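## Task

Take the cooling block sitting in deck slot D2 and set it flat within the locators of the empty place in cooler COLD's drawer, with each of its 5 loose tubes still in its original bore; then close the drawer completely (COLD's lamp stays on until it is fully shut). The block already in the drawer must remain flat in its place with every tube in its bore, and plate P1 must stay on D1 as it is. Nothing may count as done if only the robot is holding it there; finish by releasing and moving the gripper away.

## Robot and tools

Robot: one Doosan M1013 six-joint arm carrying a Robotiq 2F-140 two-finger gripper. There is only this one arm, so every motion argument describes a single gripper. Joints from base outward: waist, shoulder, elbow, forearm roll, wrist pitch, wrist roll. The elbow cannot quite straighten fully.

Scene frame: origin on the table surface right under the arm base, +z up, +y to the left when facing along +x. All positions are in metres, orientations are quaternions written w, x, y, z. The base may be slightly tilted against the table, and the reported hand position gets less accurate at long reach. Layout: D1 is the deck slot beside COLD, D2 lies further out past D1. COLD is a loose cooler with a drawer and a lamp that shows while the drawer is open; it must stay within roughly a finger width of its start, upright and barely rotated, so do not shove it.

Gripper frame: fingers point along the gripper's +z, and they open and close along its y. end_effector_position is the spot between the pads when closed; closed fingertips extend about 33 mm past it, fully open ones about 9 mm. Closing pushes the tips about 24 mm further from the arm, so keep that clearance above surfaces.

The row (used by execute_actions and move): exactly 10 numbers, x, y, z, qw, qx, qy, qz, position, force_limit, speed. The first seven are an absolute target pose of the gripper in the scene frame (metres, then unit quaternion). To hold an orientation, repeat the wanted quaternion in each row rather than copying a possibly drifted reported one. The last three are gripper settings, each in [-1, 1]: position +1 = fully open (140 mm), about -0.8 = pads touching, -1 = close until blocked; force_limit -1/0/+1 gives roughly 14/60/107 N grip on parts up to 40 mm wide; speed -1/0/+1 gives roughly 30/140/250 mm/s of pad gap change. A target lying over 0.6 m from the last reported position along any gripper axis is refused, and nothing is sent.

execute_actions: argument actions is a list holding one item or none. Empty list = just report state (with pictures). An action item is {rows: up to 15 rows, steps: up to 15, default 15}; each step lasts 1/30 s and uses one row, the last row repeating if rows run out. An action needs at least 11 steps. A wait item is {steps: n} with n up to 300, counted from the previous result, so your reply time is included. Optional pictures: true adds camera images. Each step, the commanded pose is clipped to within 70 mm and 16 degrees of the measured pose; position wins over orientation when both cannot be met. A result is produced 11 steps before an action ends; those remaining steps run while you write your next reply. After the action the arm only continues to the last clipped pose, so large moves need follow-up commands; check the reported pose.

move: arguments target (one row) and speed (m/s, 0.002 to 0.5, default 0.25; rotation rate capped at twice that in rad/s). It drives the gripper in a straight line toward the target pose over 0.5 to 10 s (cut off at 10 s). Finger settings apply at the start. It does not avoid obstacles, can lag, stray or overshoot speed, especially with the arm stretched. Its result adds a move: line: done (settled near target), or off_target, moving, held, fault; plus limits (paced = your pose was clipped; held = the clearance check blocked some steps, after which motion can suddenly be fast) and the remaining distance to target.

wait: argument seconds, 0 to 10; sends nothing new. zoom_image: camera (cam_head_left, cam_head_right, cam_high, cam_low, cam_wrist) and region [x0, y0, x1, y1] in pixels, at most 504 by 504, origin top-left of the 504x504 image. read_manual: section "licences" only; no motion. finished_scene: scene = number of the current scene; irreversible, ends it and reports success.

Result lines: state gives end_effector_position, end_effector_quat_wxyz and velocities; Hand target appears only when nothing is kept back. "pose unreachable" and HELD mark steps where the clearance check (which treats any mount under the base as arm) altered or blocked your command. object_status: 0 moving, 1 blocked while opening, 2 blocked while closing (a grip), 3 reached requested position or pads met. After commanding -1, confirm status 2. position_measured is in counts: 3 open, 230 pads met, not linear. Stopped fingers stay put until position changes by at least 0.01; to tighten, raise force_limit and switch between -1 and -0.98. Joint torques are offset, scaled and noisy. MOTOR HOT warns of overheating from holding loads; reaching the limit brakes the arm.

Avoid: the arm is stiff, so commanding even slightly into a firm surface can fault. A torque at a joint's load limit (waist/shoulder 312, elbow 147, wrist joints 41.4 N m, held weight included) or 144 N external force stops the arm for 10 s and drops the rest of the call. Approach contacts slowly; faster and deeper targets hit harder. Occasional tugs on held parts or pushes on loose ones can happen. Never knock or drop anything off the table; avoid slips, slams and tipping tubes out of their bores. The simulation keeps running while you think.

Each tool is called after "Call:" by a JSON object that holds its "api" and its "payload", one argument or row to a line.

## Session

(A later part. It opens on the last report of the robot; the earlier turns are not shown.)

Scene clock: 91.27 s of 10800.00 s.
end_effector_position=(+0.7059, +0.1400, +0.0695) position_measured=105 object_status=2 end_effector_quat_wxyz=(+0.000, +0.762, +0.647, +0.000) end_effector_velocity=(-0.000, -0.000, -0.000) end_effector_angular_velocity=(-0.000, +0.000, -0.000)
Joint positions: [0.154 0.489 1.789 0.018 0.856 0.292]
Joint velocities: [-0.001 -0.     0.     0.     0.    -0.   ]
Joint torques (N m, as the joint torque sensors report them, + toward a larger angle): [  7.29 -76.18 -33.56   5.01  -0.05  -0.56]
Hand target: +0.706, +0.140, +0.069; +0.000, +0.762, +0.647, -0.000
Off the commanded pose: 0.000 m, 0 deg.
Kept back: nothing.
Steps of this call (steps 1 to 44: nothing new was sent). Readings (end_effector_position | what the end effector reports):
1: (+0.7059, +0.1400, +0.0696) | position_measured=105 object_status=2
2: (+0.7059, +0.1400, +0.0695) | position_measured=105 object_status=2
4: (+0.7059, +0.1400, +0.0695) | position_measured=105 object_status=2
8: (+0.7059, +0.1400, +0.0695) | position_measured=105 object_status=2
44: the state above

Call:
{"api": "move", "payload": {
  "target": [0.7057, 0.1390, 0.0695, 0, 0.7621, 0.6474, 0, -1, 0.5, -0.5],
  "speed": 0.005
}}

Scene clock: 94.63 s of 10800.00 s.
end_effector_position=(+0.7057, +0.1390, +0.0695) position_measured=105 object_status=2 end_effector_quat_wxyz=(-0.000, +0.762, +0.647, -0.000) end_effector_velocity=(+0.000, -0.000, +0.000) end_effector_angular_velocity=(-0.000, -0.001, +0.000)
Joint positions: [0.153 0.488 1.79  0.018 0.855 0.291]
Joint velocities: [-0.001 -0.    -0.    -0.    -0.    -0.001]
Joint torques (N m, as the joint torque sensors report them, + toward a larger angle): [  2.24 -86.69 -38.57   3.99  -0.03   0.26]
Hand target: +0.706, +0.139, +0.069; -0.000, +0.762, +0.647, +0.000
Off the commanded pose: 0.000 m, 0 deg.
Kept back: nothing.
move: done

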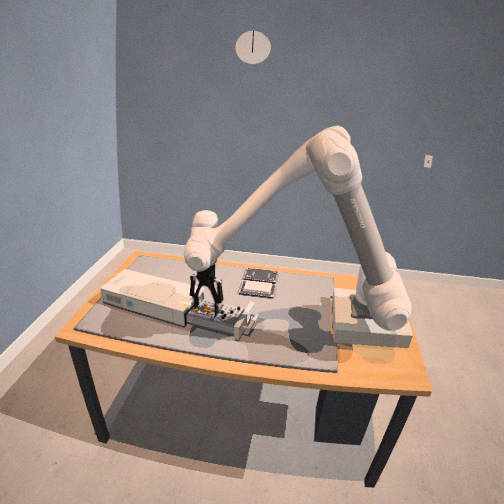

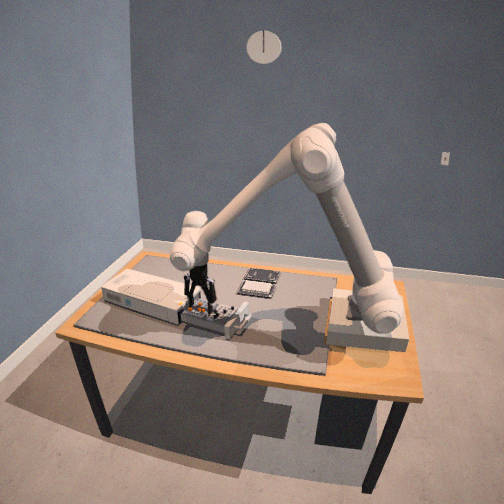

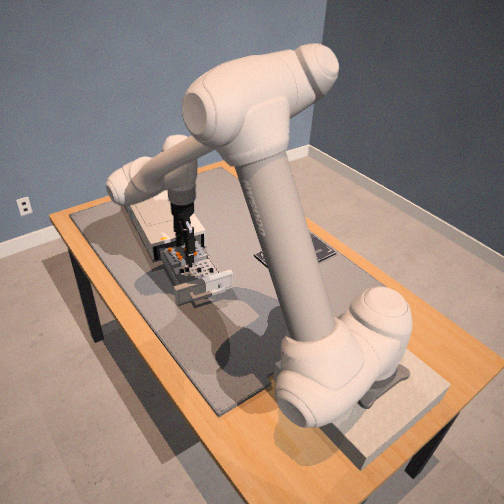

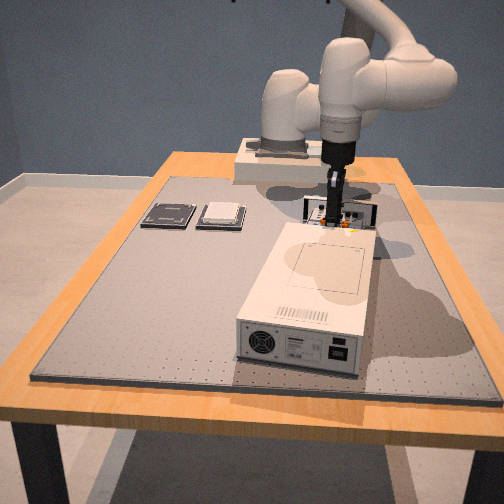

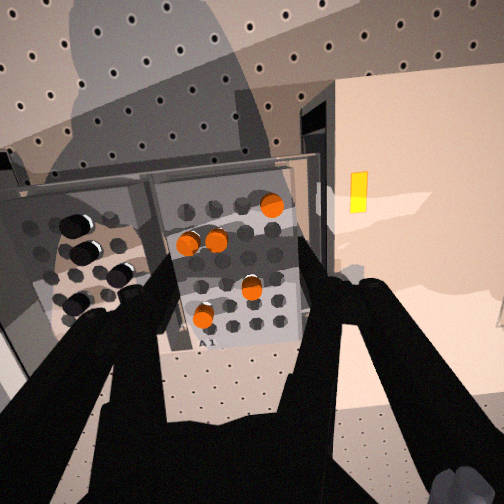

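Contact relieved. Descend further.

Call:
{"api": "move", "payload": {
  "target": [0.7057, 0.1390, 0.0682, 0, 0.7621, 0.6474, 0, -1, 0.5, -0.5],
  "speed": 0.005
}}

Scene clock: 95.60 s of 10800.00 s.
end_effector_position=(+0.7058, +0.1390, +0.0684) position_measured=105 object_status=2 end_effector_quat_wxyz=(+0.000, +0.762, +0.647, +0.000) end_effector_velocity=(-0.001, -0.001, -0.001) end_effector_angular_velocity=(-0.000, +0.002, -0.002)
Joint positions: [0.153 0.49  1.791 0.018 0.853 0.291]
Joint velocities: [-0.001  0.001  0.001 -0.    -0.001  0.001]
Joint torques (N m, as the joint torque sensors report them, + toward a larger angle): [  1.88 -61.19 -27.76   4.45  -1.39   0.17]
Hand target: +0.706, +0.139, +0.068; +0.000, +0.762, +0.647, -0.000
Off the commanded pose: 0.000 m, 0 deg.
Kept back: nothing.
move: done

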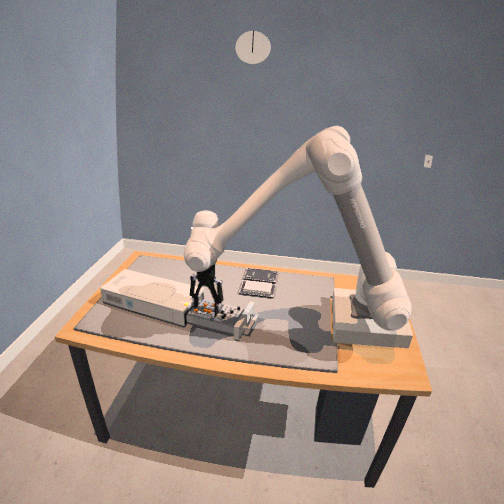

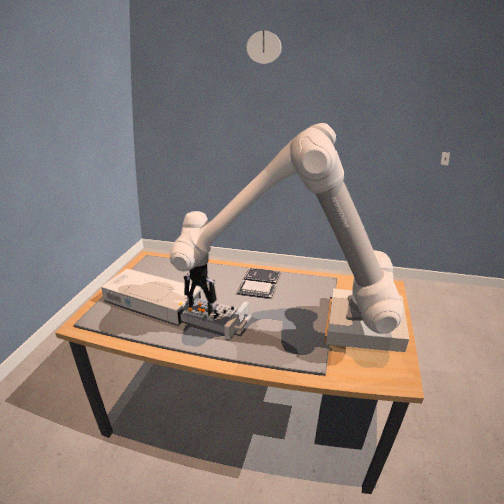

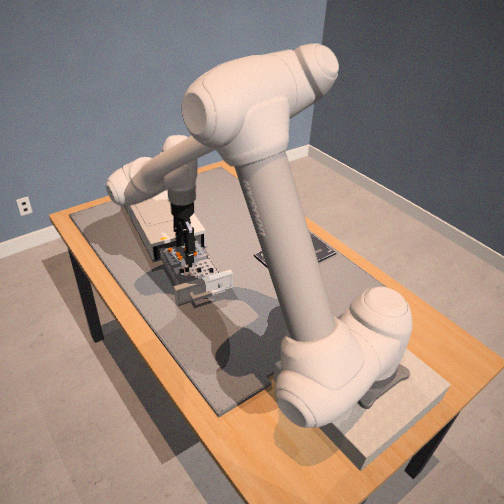

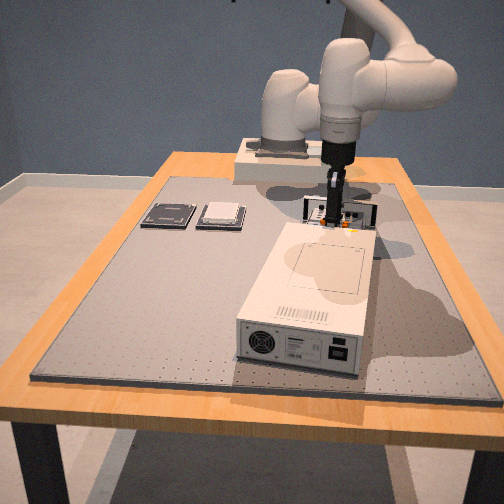

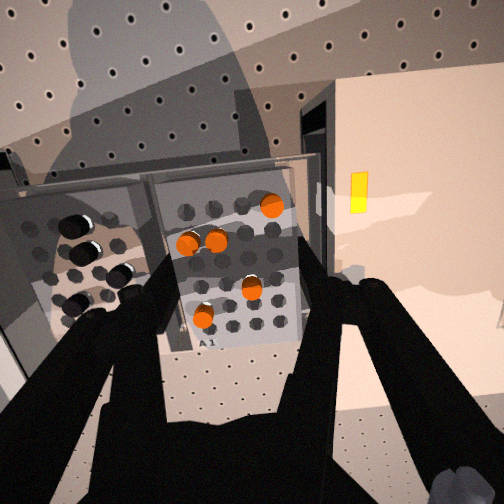

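Call:
{"api": "move", "payload": {
  "target": [0.7057, 0.1390, 0.0690, 0, 0.7621, 0.6474, 0, -1, 0.5, -0.5],
  "speed": 0.005
}}

Call:
{"api": "move", "payload": {
  "target": [0.7057, 0.1390, 0.0690, 0, 0.7621, 0.6474, 0, 0.32, 0.0, -0.8],
  "speed": 0.005
}}

Scene clock: 97.07 s of 10800.00 s.
end_effector_position=(+0.7056, +0.1390, +0.0689) position_measured=105 object_status=2 end_effector_quat_wxyz=(-0.000, +0.762, +0.647, -0.000) end_effector_velocity=(+0.001, -0.000, +0.001) end_effector_angular_velocity=(-0.000, -0.002, -0.001)
Joint positions: [0.153 0.489 1.791 0.018 0.855 0.291]
Joint velocities: [-0.    -0.001 -0.001 -0.     0.     0.001]
Joint torques (N m, as the joint torque sensors report them, + toward a larger angle): [ -0.32 -79.11 -34.48   4.05  -0.01  -0.11]
Hand target: +0.706, +0.139, +0.069; -0.000, +0.762, +0.647, +0.000
Off the commanded pose: 0.000 m, 0 deg.
Kept back: nothing.
move: done

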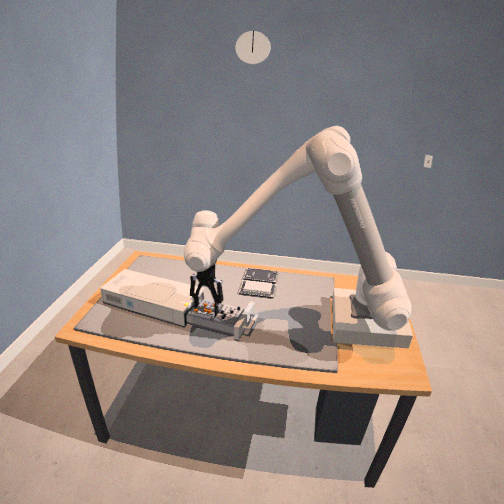

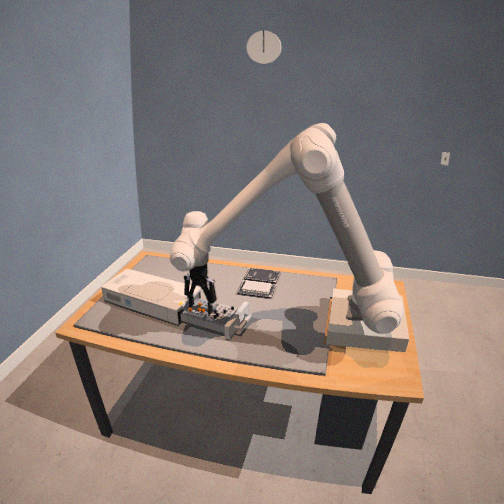

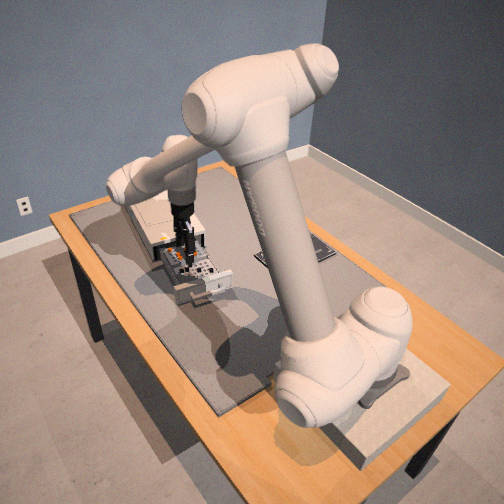

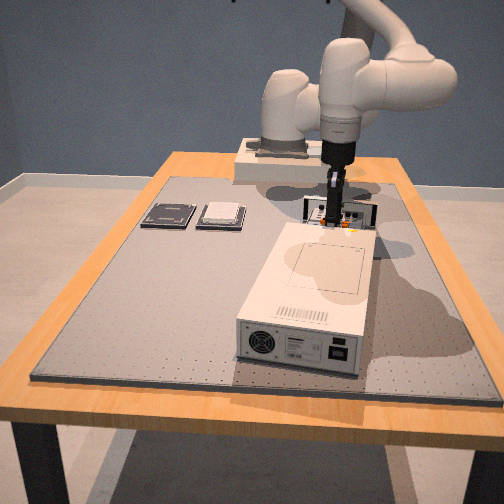

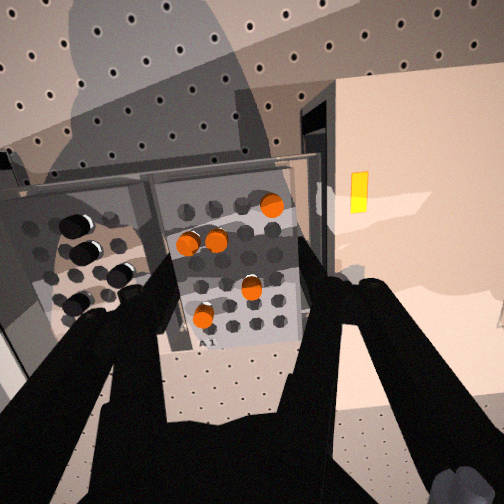

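Scene clock: 97.77 s of 10800.00 s.
end_effector_position=(+0.7057, +0.1390, +0.0690) position_measured=89 object_status=3 end_effector_quat_wxyz=(-0.000, +0.762, +0.647, -0.000) end_effector_velocity=(-0.001, +0.001, -0.001) end_effector_angular_velocity=(-0.001, +0.001, +0.003)
Joint positions: [0.153 0.489 1.79  0.018 0.855 0.291]
Joint velocities: [ 0.001 -0.     0.002 -0.001 -0.    -0.001]
Joint torques (N m, as the joint torque sensors report them, + toward a larger angle): [ -1.   -75.37 -34.73   4.07  -1.22   0.6 ]
Hand target: +0.706, +0.139, +0.069; -0.000, +0.762, +0.647, +0.000
Off the commanded pose: 0.000 m, 0 deg.
Kept back: nothing.
move: done

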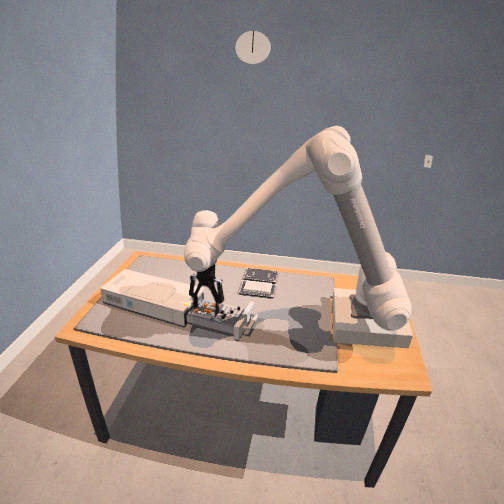

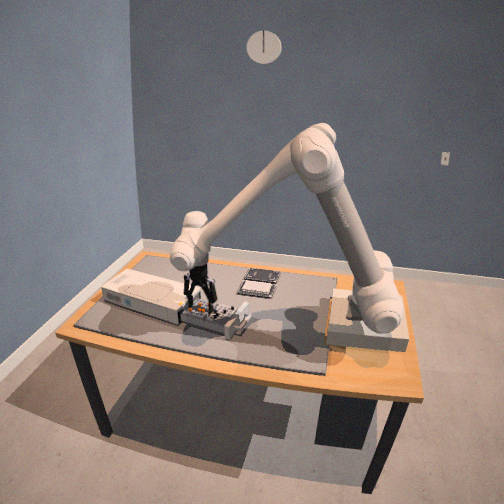

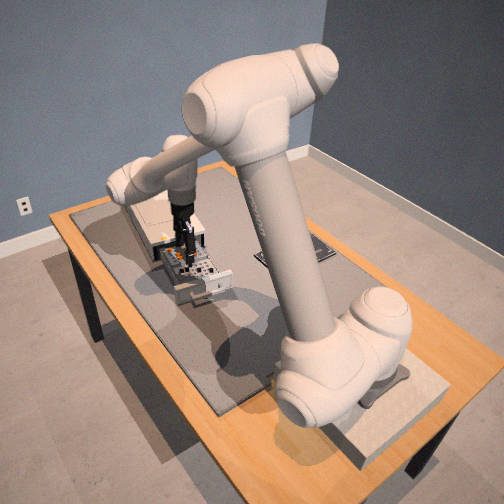

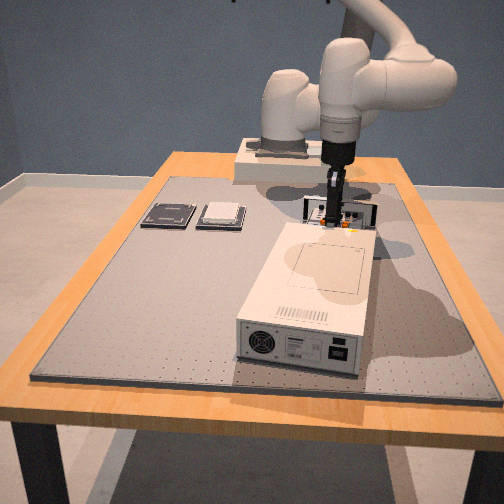

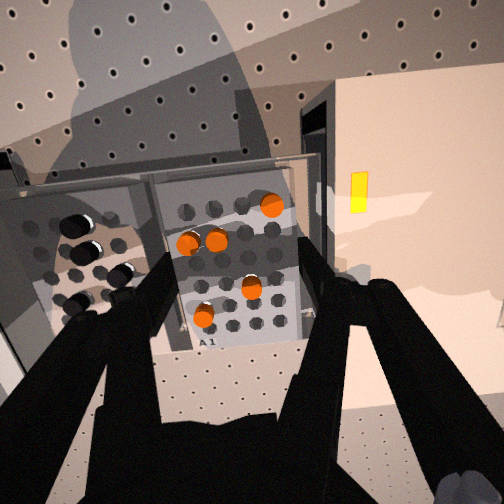

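Call:
{"api": "move", "payload": {
  "target": [0.7047, 0.1392, 0.0720, 0, 0.7621, 0.6474, 0, 0.30, 0.0, -0.8],
  "speed": 0.01
}}

Call:
{"api": "move", "payload": {
  "target": [0.7047, 0.1392, 0.17, 0, 0.7621, 0.6474, 0, 0.30, 0.0, -0.8],
  "speed": 0.1
}}

Scene clock: 98.90 s of 10800.00 s.
end_effector_position=(+0.7047, +0.1392, +0.0720) position_measured=91 object_status=3 end_effector_quat_wxyz=(-0.000, +0.762, +0.647, +0.000) end_effector_velocity=(+0.000, +0.000, +0.001) end_effector_angular_velocity=(-0.000, -0.001, +0.000)
Joint positions: [0.153 0.485 1.791 0.018 0.859 0.291]
Joint velocities: [ 0.001 -0.001 -0.001 -0.001  0.001  0.001]
Joint torques (N m, as the joint torque sensors report them, + toward a larger angle): [  0.79 -79.96 -32.71   4.38   0.31  -0.28]
Hand target: +0.705, +0.139, +0.072; -0.000, +0.762, +0.647, +0.000
Off the commanded pose: 0.000 m, 0 deg.
Kept back: nothing.
move: done

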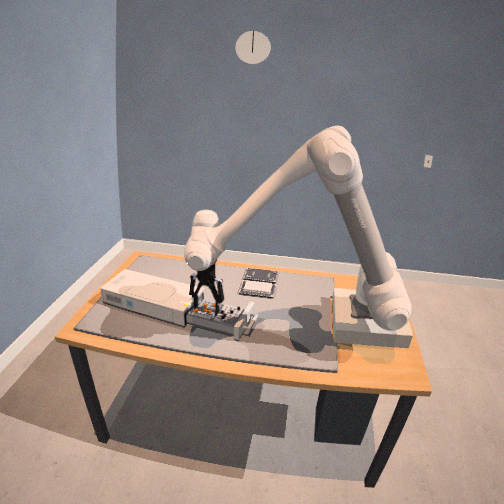

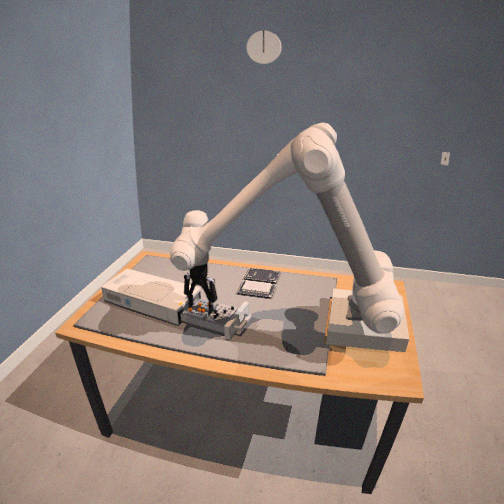

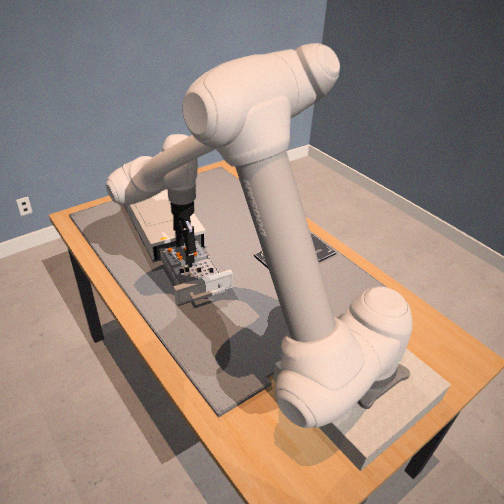

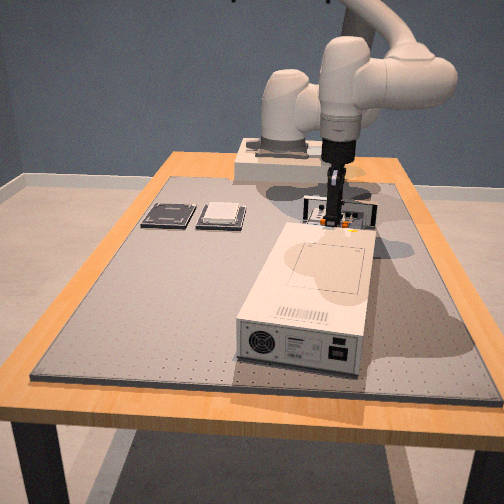

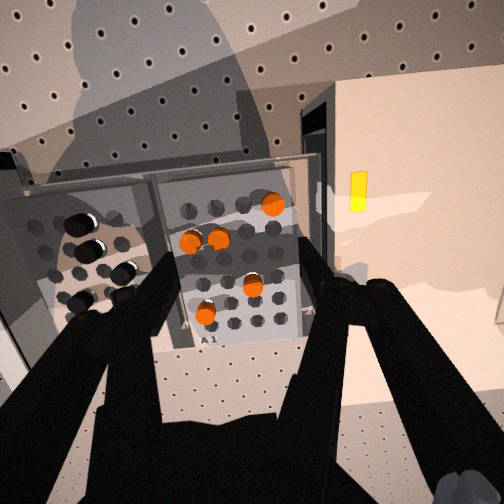

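Scene clock: 100.27 s of 10800.00 s.
end_effector_position=(+0.7046, +0.1392, +0.1699) position_measured=91 object_status=3 end_effector_quat_wxyz=(-0.000, +0.762, +0.647, -0.000) end_effector_velocity=(-0.000, -0.001, +0.001) end_effector_angular_velocity=(-0.001, +0.001, -0.001)
Joint positions: [0.151 0.389 1.725 0.016 1.02  0.293]
Joint velocities: [-0.001 -0.001 -0.    -0.001  0.002  0.001]
Joint torques (N m, as the joint torque sensors report them, + toward a larger angle): [  0.03 -75.99 -37.17   4.64   0.83  -0.17]
Hand target: +0.705, +0.139, +0.170; -0.000, +0.762, +0.647, +0.000
Off the commanded pose: 0.000 m, 0 deg.
Kept back: nothing.
move: done

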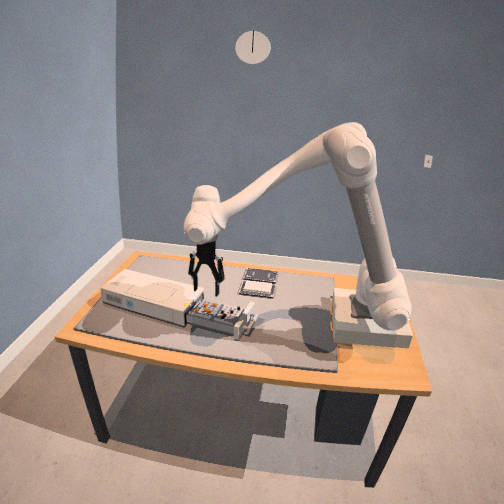

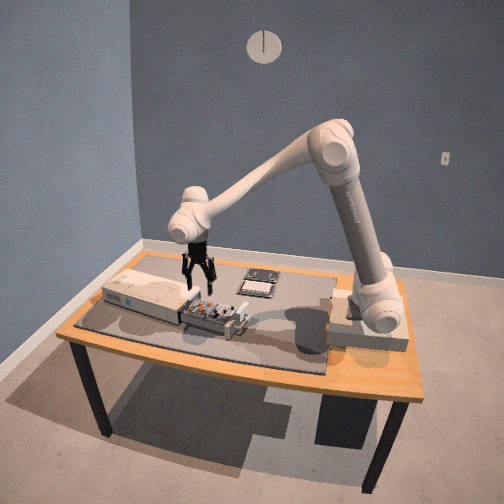

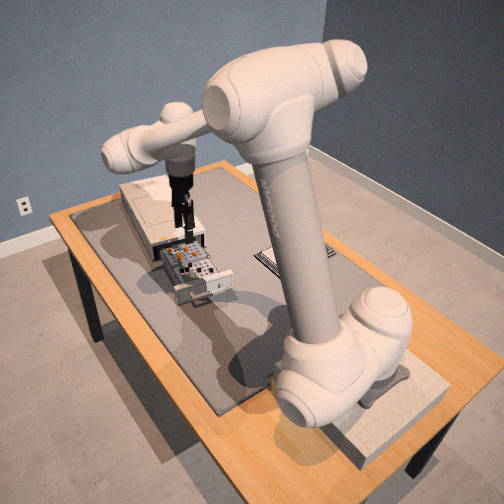

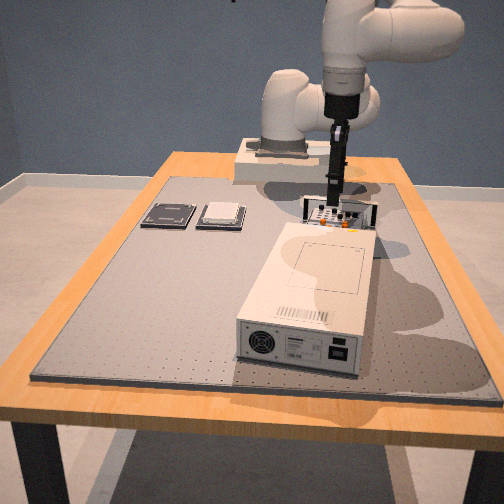

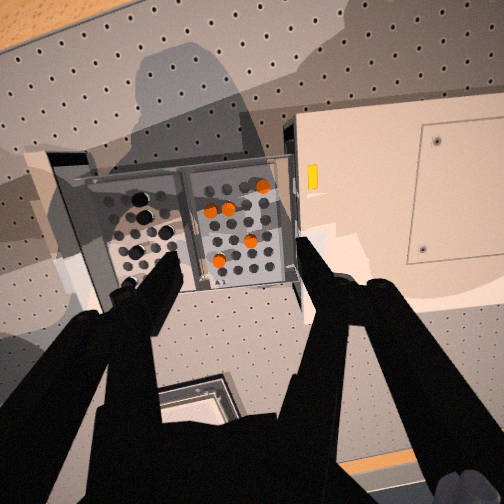

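Call:
{"api": "zoom_image", "payload": {
  "camera": "cam_wrist",
  "region": [70, 140, 320, 310]
}}

Call:
{"api": "zoom_image", "payload": {
  "camera": "cam_head_left",
  "region": [170, 280, 270, 350]
}}

Call:
{"api": "zoom_image", "payload": {
  "camera": "cam_low",
  "region": [290, 180, 390, 250]
}}

Region (70, 140, 320, 310) of cam_wrist's 504x504 image, scaled by 2.016, with more detail than that image has; it fills the top 343 rows of this view, and the rest is white.

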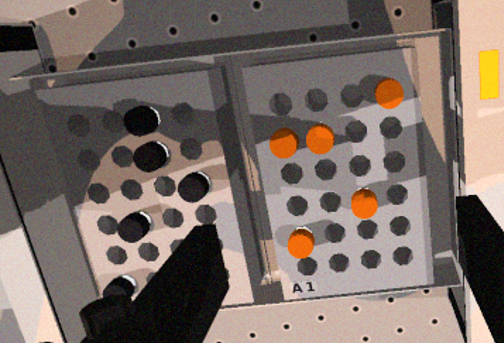

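Region (170, 280, 270, 350) of cam_head_left's 504x504 image, scaled by 5.040, with more detail than that image has; it fills the top 353 rows of this view, and the rest is white.

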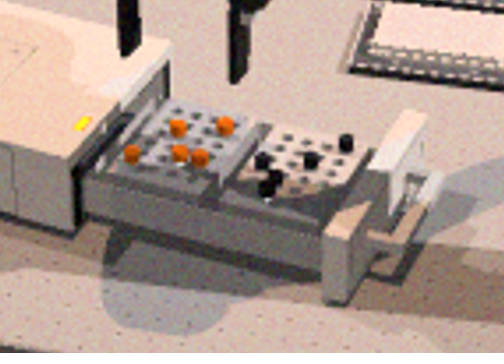

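Region (290, 180, 390, 250) of cam_low's 504x504 image, scaled by 5.040, with more detail than that image has; it fills the top 353 rows of this view, and the rest is white.

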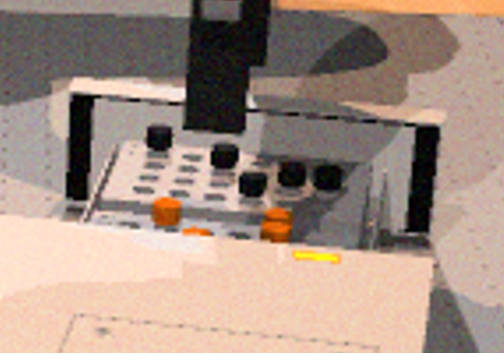

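Call:
{"api": "move", "payload": {
  "target": [0.6448, 0.149, 0.15, 0, 0.7621, 0.6474, 0, 1, 0.0, 0.5],
  "speed": 0.15
}}

Call:
{"api": "zoom_image", "payload": {
  "camera": "cam_wrist",
  "region": [120, 130, 400, 330]
}}

Scene clock: 110.10 s of 10800.00 s.
end_effector_position=(+0.6449, +0.1489, +0.1500) position_measured=3 object_status=3 end_effector_quat_wxyz=(-0.000, +0.762, +0.647, +0.000) end_effector_velocity=(-0.001, +0.001, -0.000) end_effector_angular_velocity=(-0.000, +0.000, +0.001)
Joint positions: [0.179 0.329 1.856 0.016 0.948 0.319]
Joint velocities: [ 0.002 -0.001  0.003 -0.001 -0.001  0.   ]
Joint torques (N m, as the joint torque sensors report them, + toward a larger angle): [ -0.06 -67.87 -34.85   4.42   0.46  -0.04]
Hand target: +0.645, +0.149, +0.150; +0.000, +0.762, +0.647, -0.000
Off the commanded pose: 0.000 m, 0 deg.
Kept back: nothing.
After step 90, 5.97 s passed at rest.
move: done

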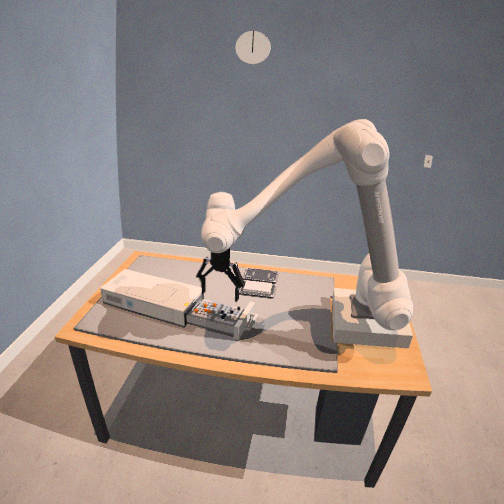

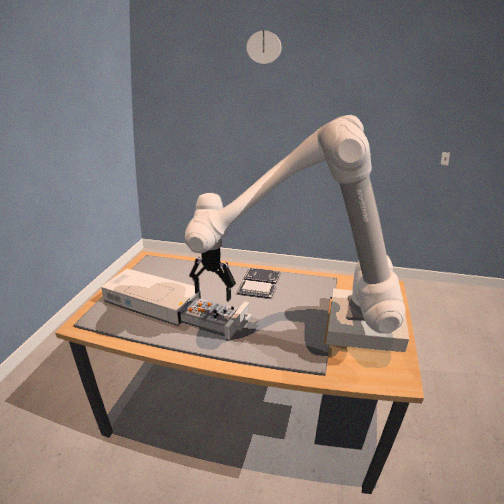

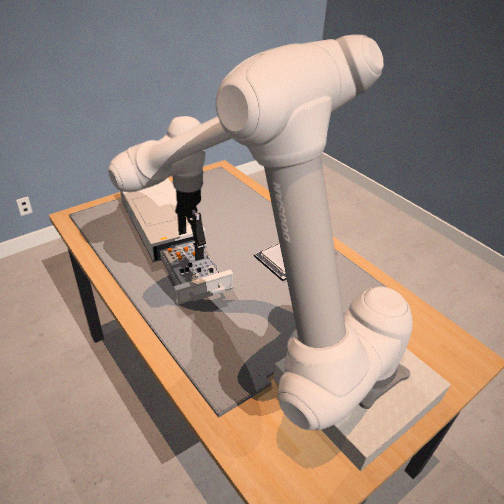

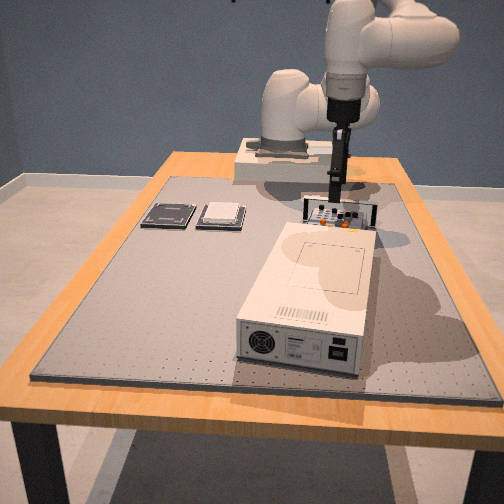

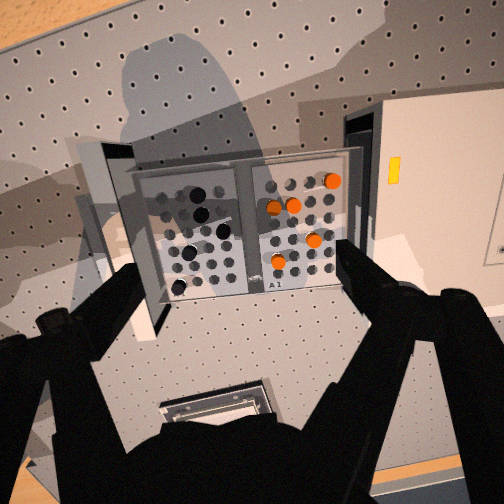

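Region (120, 130, 400, 330) of cam_wrist's 504x504 image, scaled by 1.800, with more detail than that image has; it fills the top 360 rows of this view, and the rest is white.

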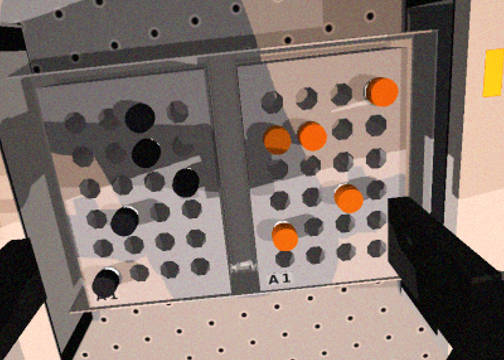

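Call:
{"api": "zoom_image", "payload": {
  "camera": "cam_wrist",
  "region": [210, 230, 310, 310]
}}

Call:
{"api": "zoom_image", "payload": {
  "camera": "cam_wrist",
  "region": [200, 140, 300, 220]
}}

Region (210, 230, 310, 310) of cam_wrist's 504x504 image, scaled by 5.040, with more detail than that image has; it fills the top 403 rows of this view, and the rest is white.

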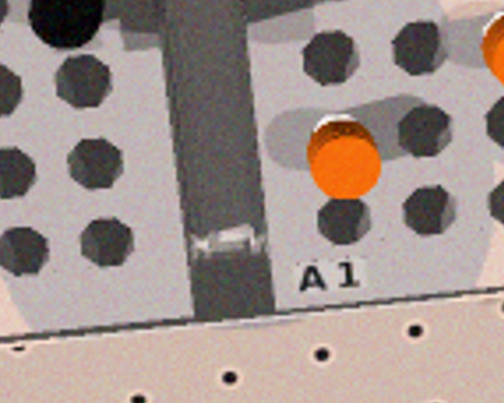

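Region (200, 140, 300, 220) of cam_wrist's 504x504 image, scaled by 5.040, with more detail than that image has; it fills the top 403 rows of this view, and the rest is white.

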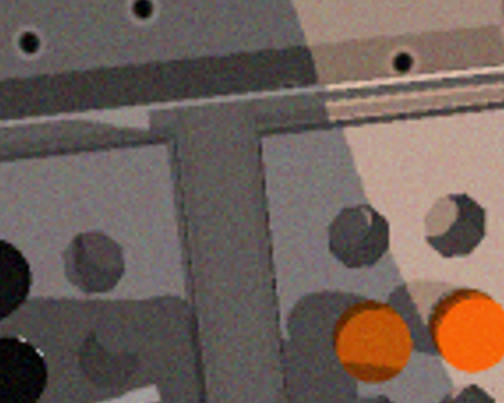

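Call:
{"api": "move", "payload": {
  "target": [0.4748, 0.1763, 0.13, 0, 0.7621, 0.6474, 0, -0.82, 0.0, 0.5],
  "speed": 0.25
}}

Scene clock: 115.00 s of 10800.00 s.
end_effector_position=(+0.4749, +0.1760, +0.1299) position_measured=232 object_status=3 end_effector_quat_wxyz=(+0.000, +0.762, +0.647, -0.000) end_effector_velocity=(-0.001, -0.001, +0.000) end_effector_angular_velocity=(-0.001, -0.001, +0.000)
Joint positions: [0.29  0.134 2.162 0.016 0.836 0.429]
Joint velocities: [-0.    -0.002  0.002 -0.002 -0.     0.   ]
Joint torques (N m, as the joint torque sensors report them, + toward a larger angle): [  1.82 -44.69 -32.81   4.48   0.18   0.06]
Hand target: +0.475, +0.176, +0.130; +0.000, +0.762, +0.647, -0.000
Off the commanded pose: 0.000 m, 0 deg.
Kept back: nothing.
After step 90, 0.70 s passed at rest.
move: done

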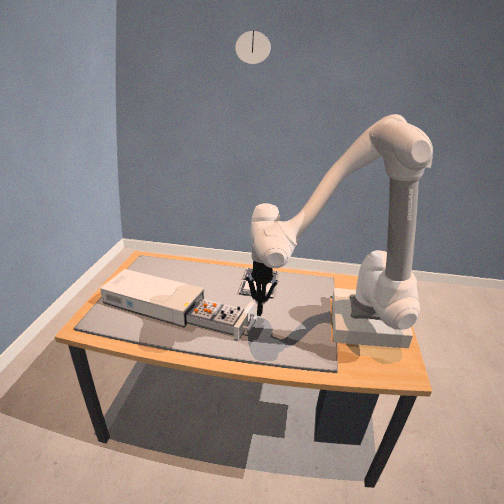

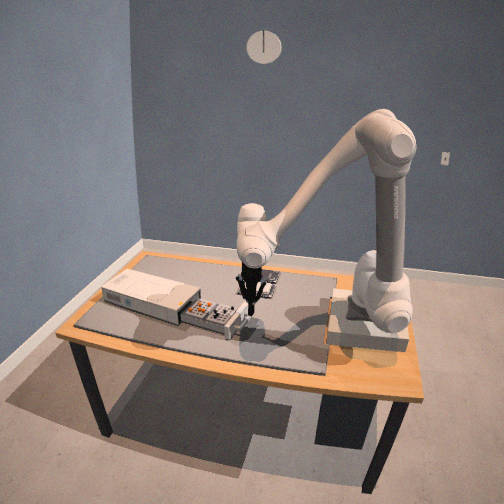

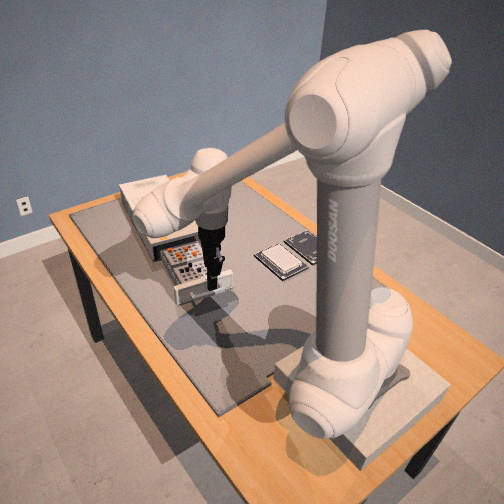

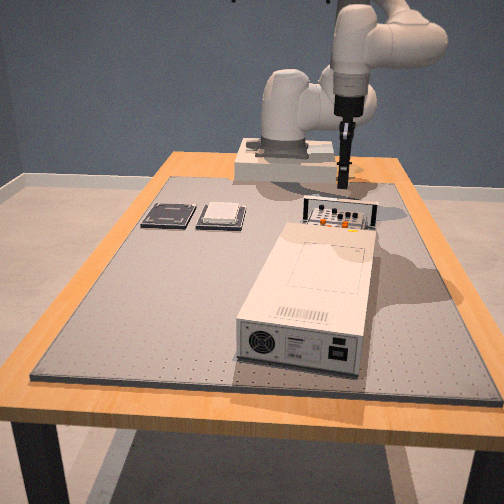

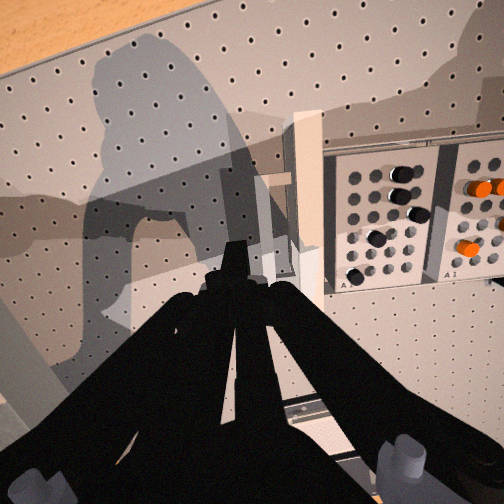

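Call:
{"api": "move", "payload": {
  "target": [0.4748, 0.1763, 0.073, 0, 0.7621, 0.6474, 0, -0.82, 0.0, 0.5],
  "speed": 0.1
}}

Scene clock: 116.30 s of 10800.00 s.
end_effector_position=(+0.4748, +0.1763, +0.0731) position_measured=232 object_status=3 end_effector_quat_wxyz=(+0.000, +0.762, +0.647, +0.000) end_effector_velocity=(-0.001, +0.000, -0.002) end_effector_angular_velocity=(-0.000, +0.001, -0.000)
Joint positions: [0.292 0.214 2.204 0.019 0.714 0.428]
Joint velocities: [ 0.     0.002  0.002  0.    -0.003  0.   ]
Joint torques (N m, as the joint torque sensors report them, + toward a larger angle): [  1.59 -51.23 -29.67   4.17   0.79   0.27]
Hand target: +0.475, +0.176, +0.073; +0.000, +0.762, +0.647, -0.000
Off the commanded pose: 0.000 m, 0 deg.
Kept back: nothing.
move: done

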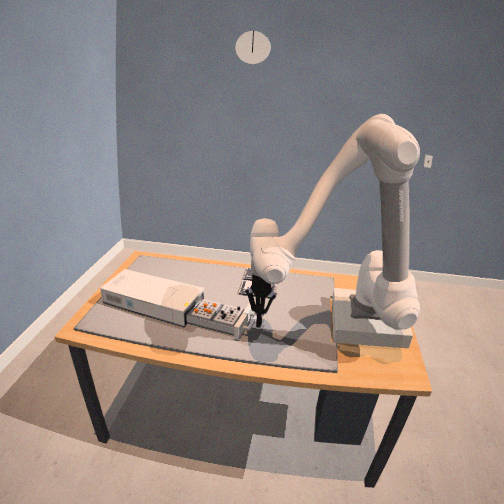

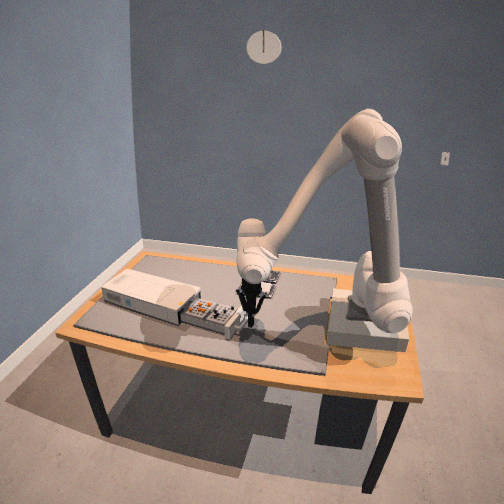

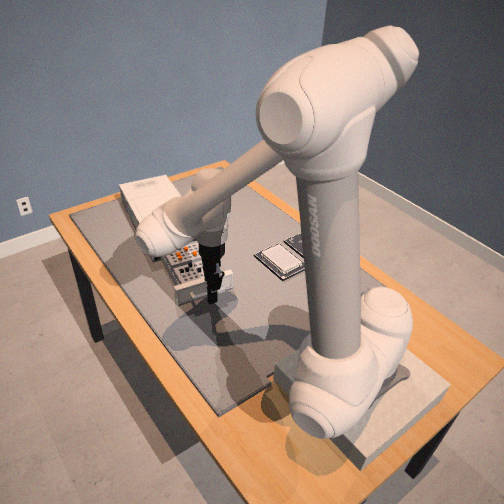

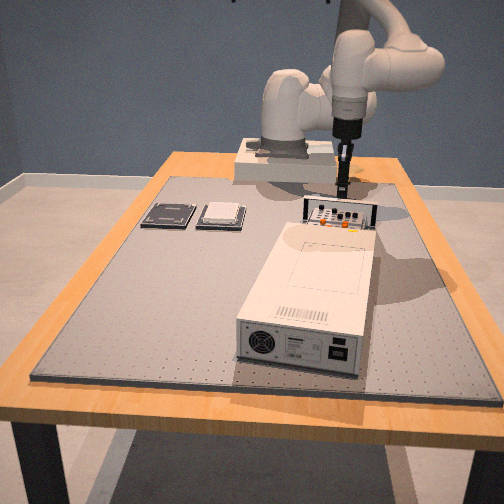

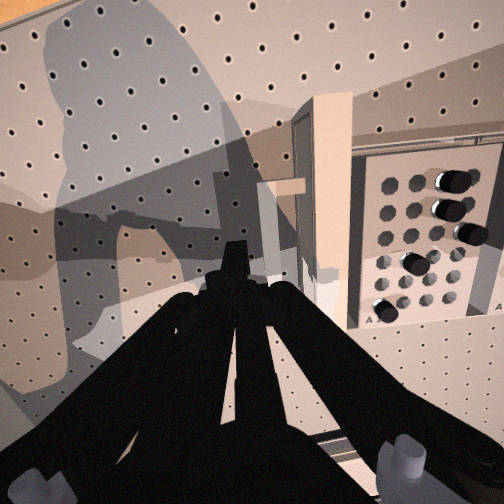

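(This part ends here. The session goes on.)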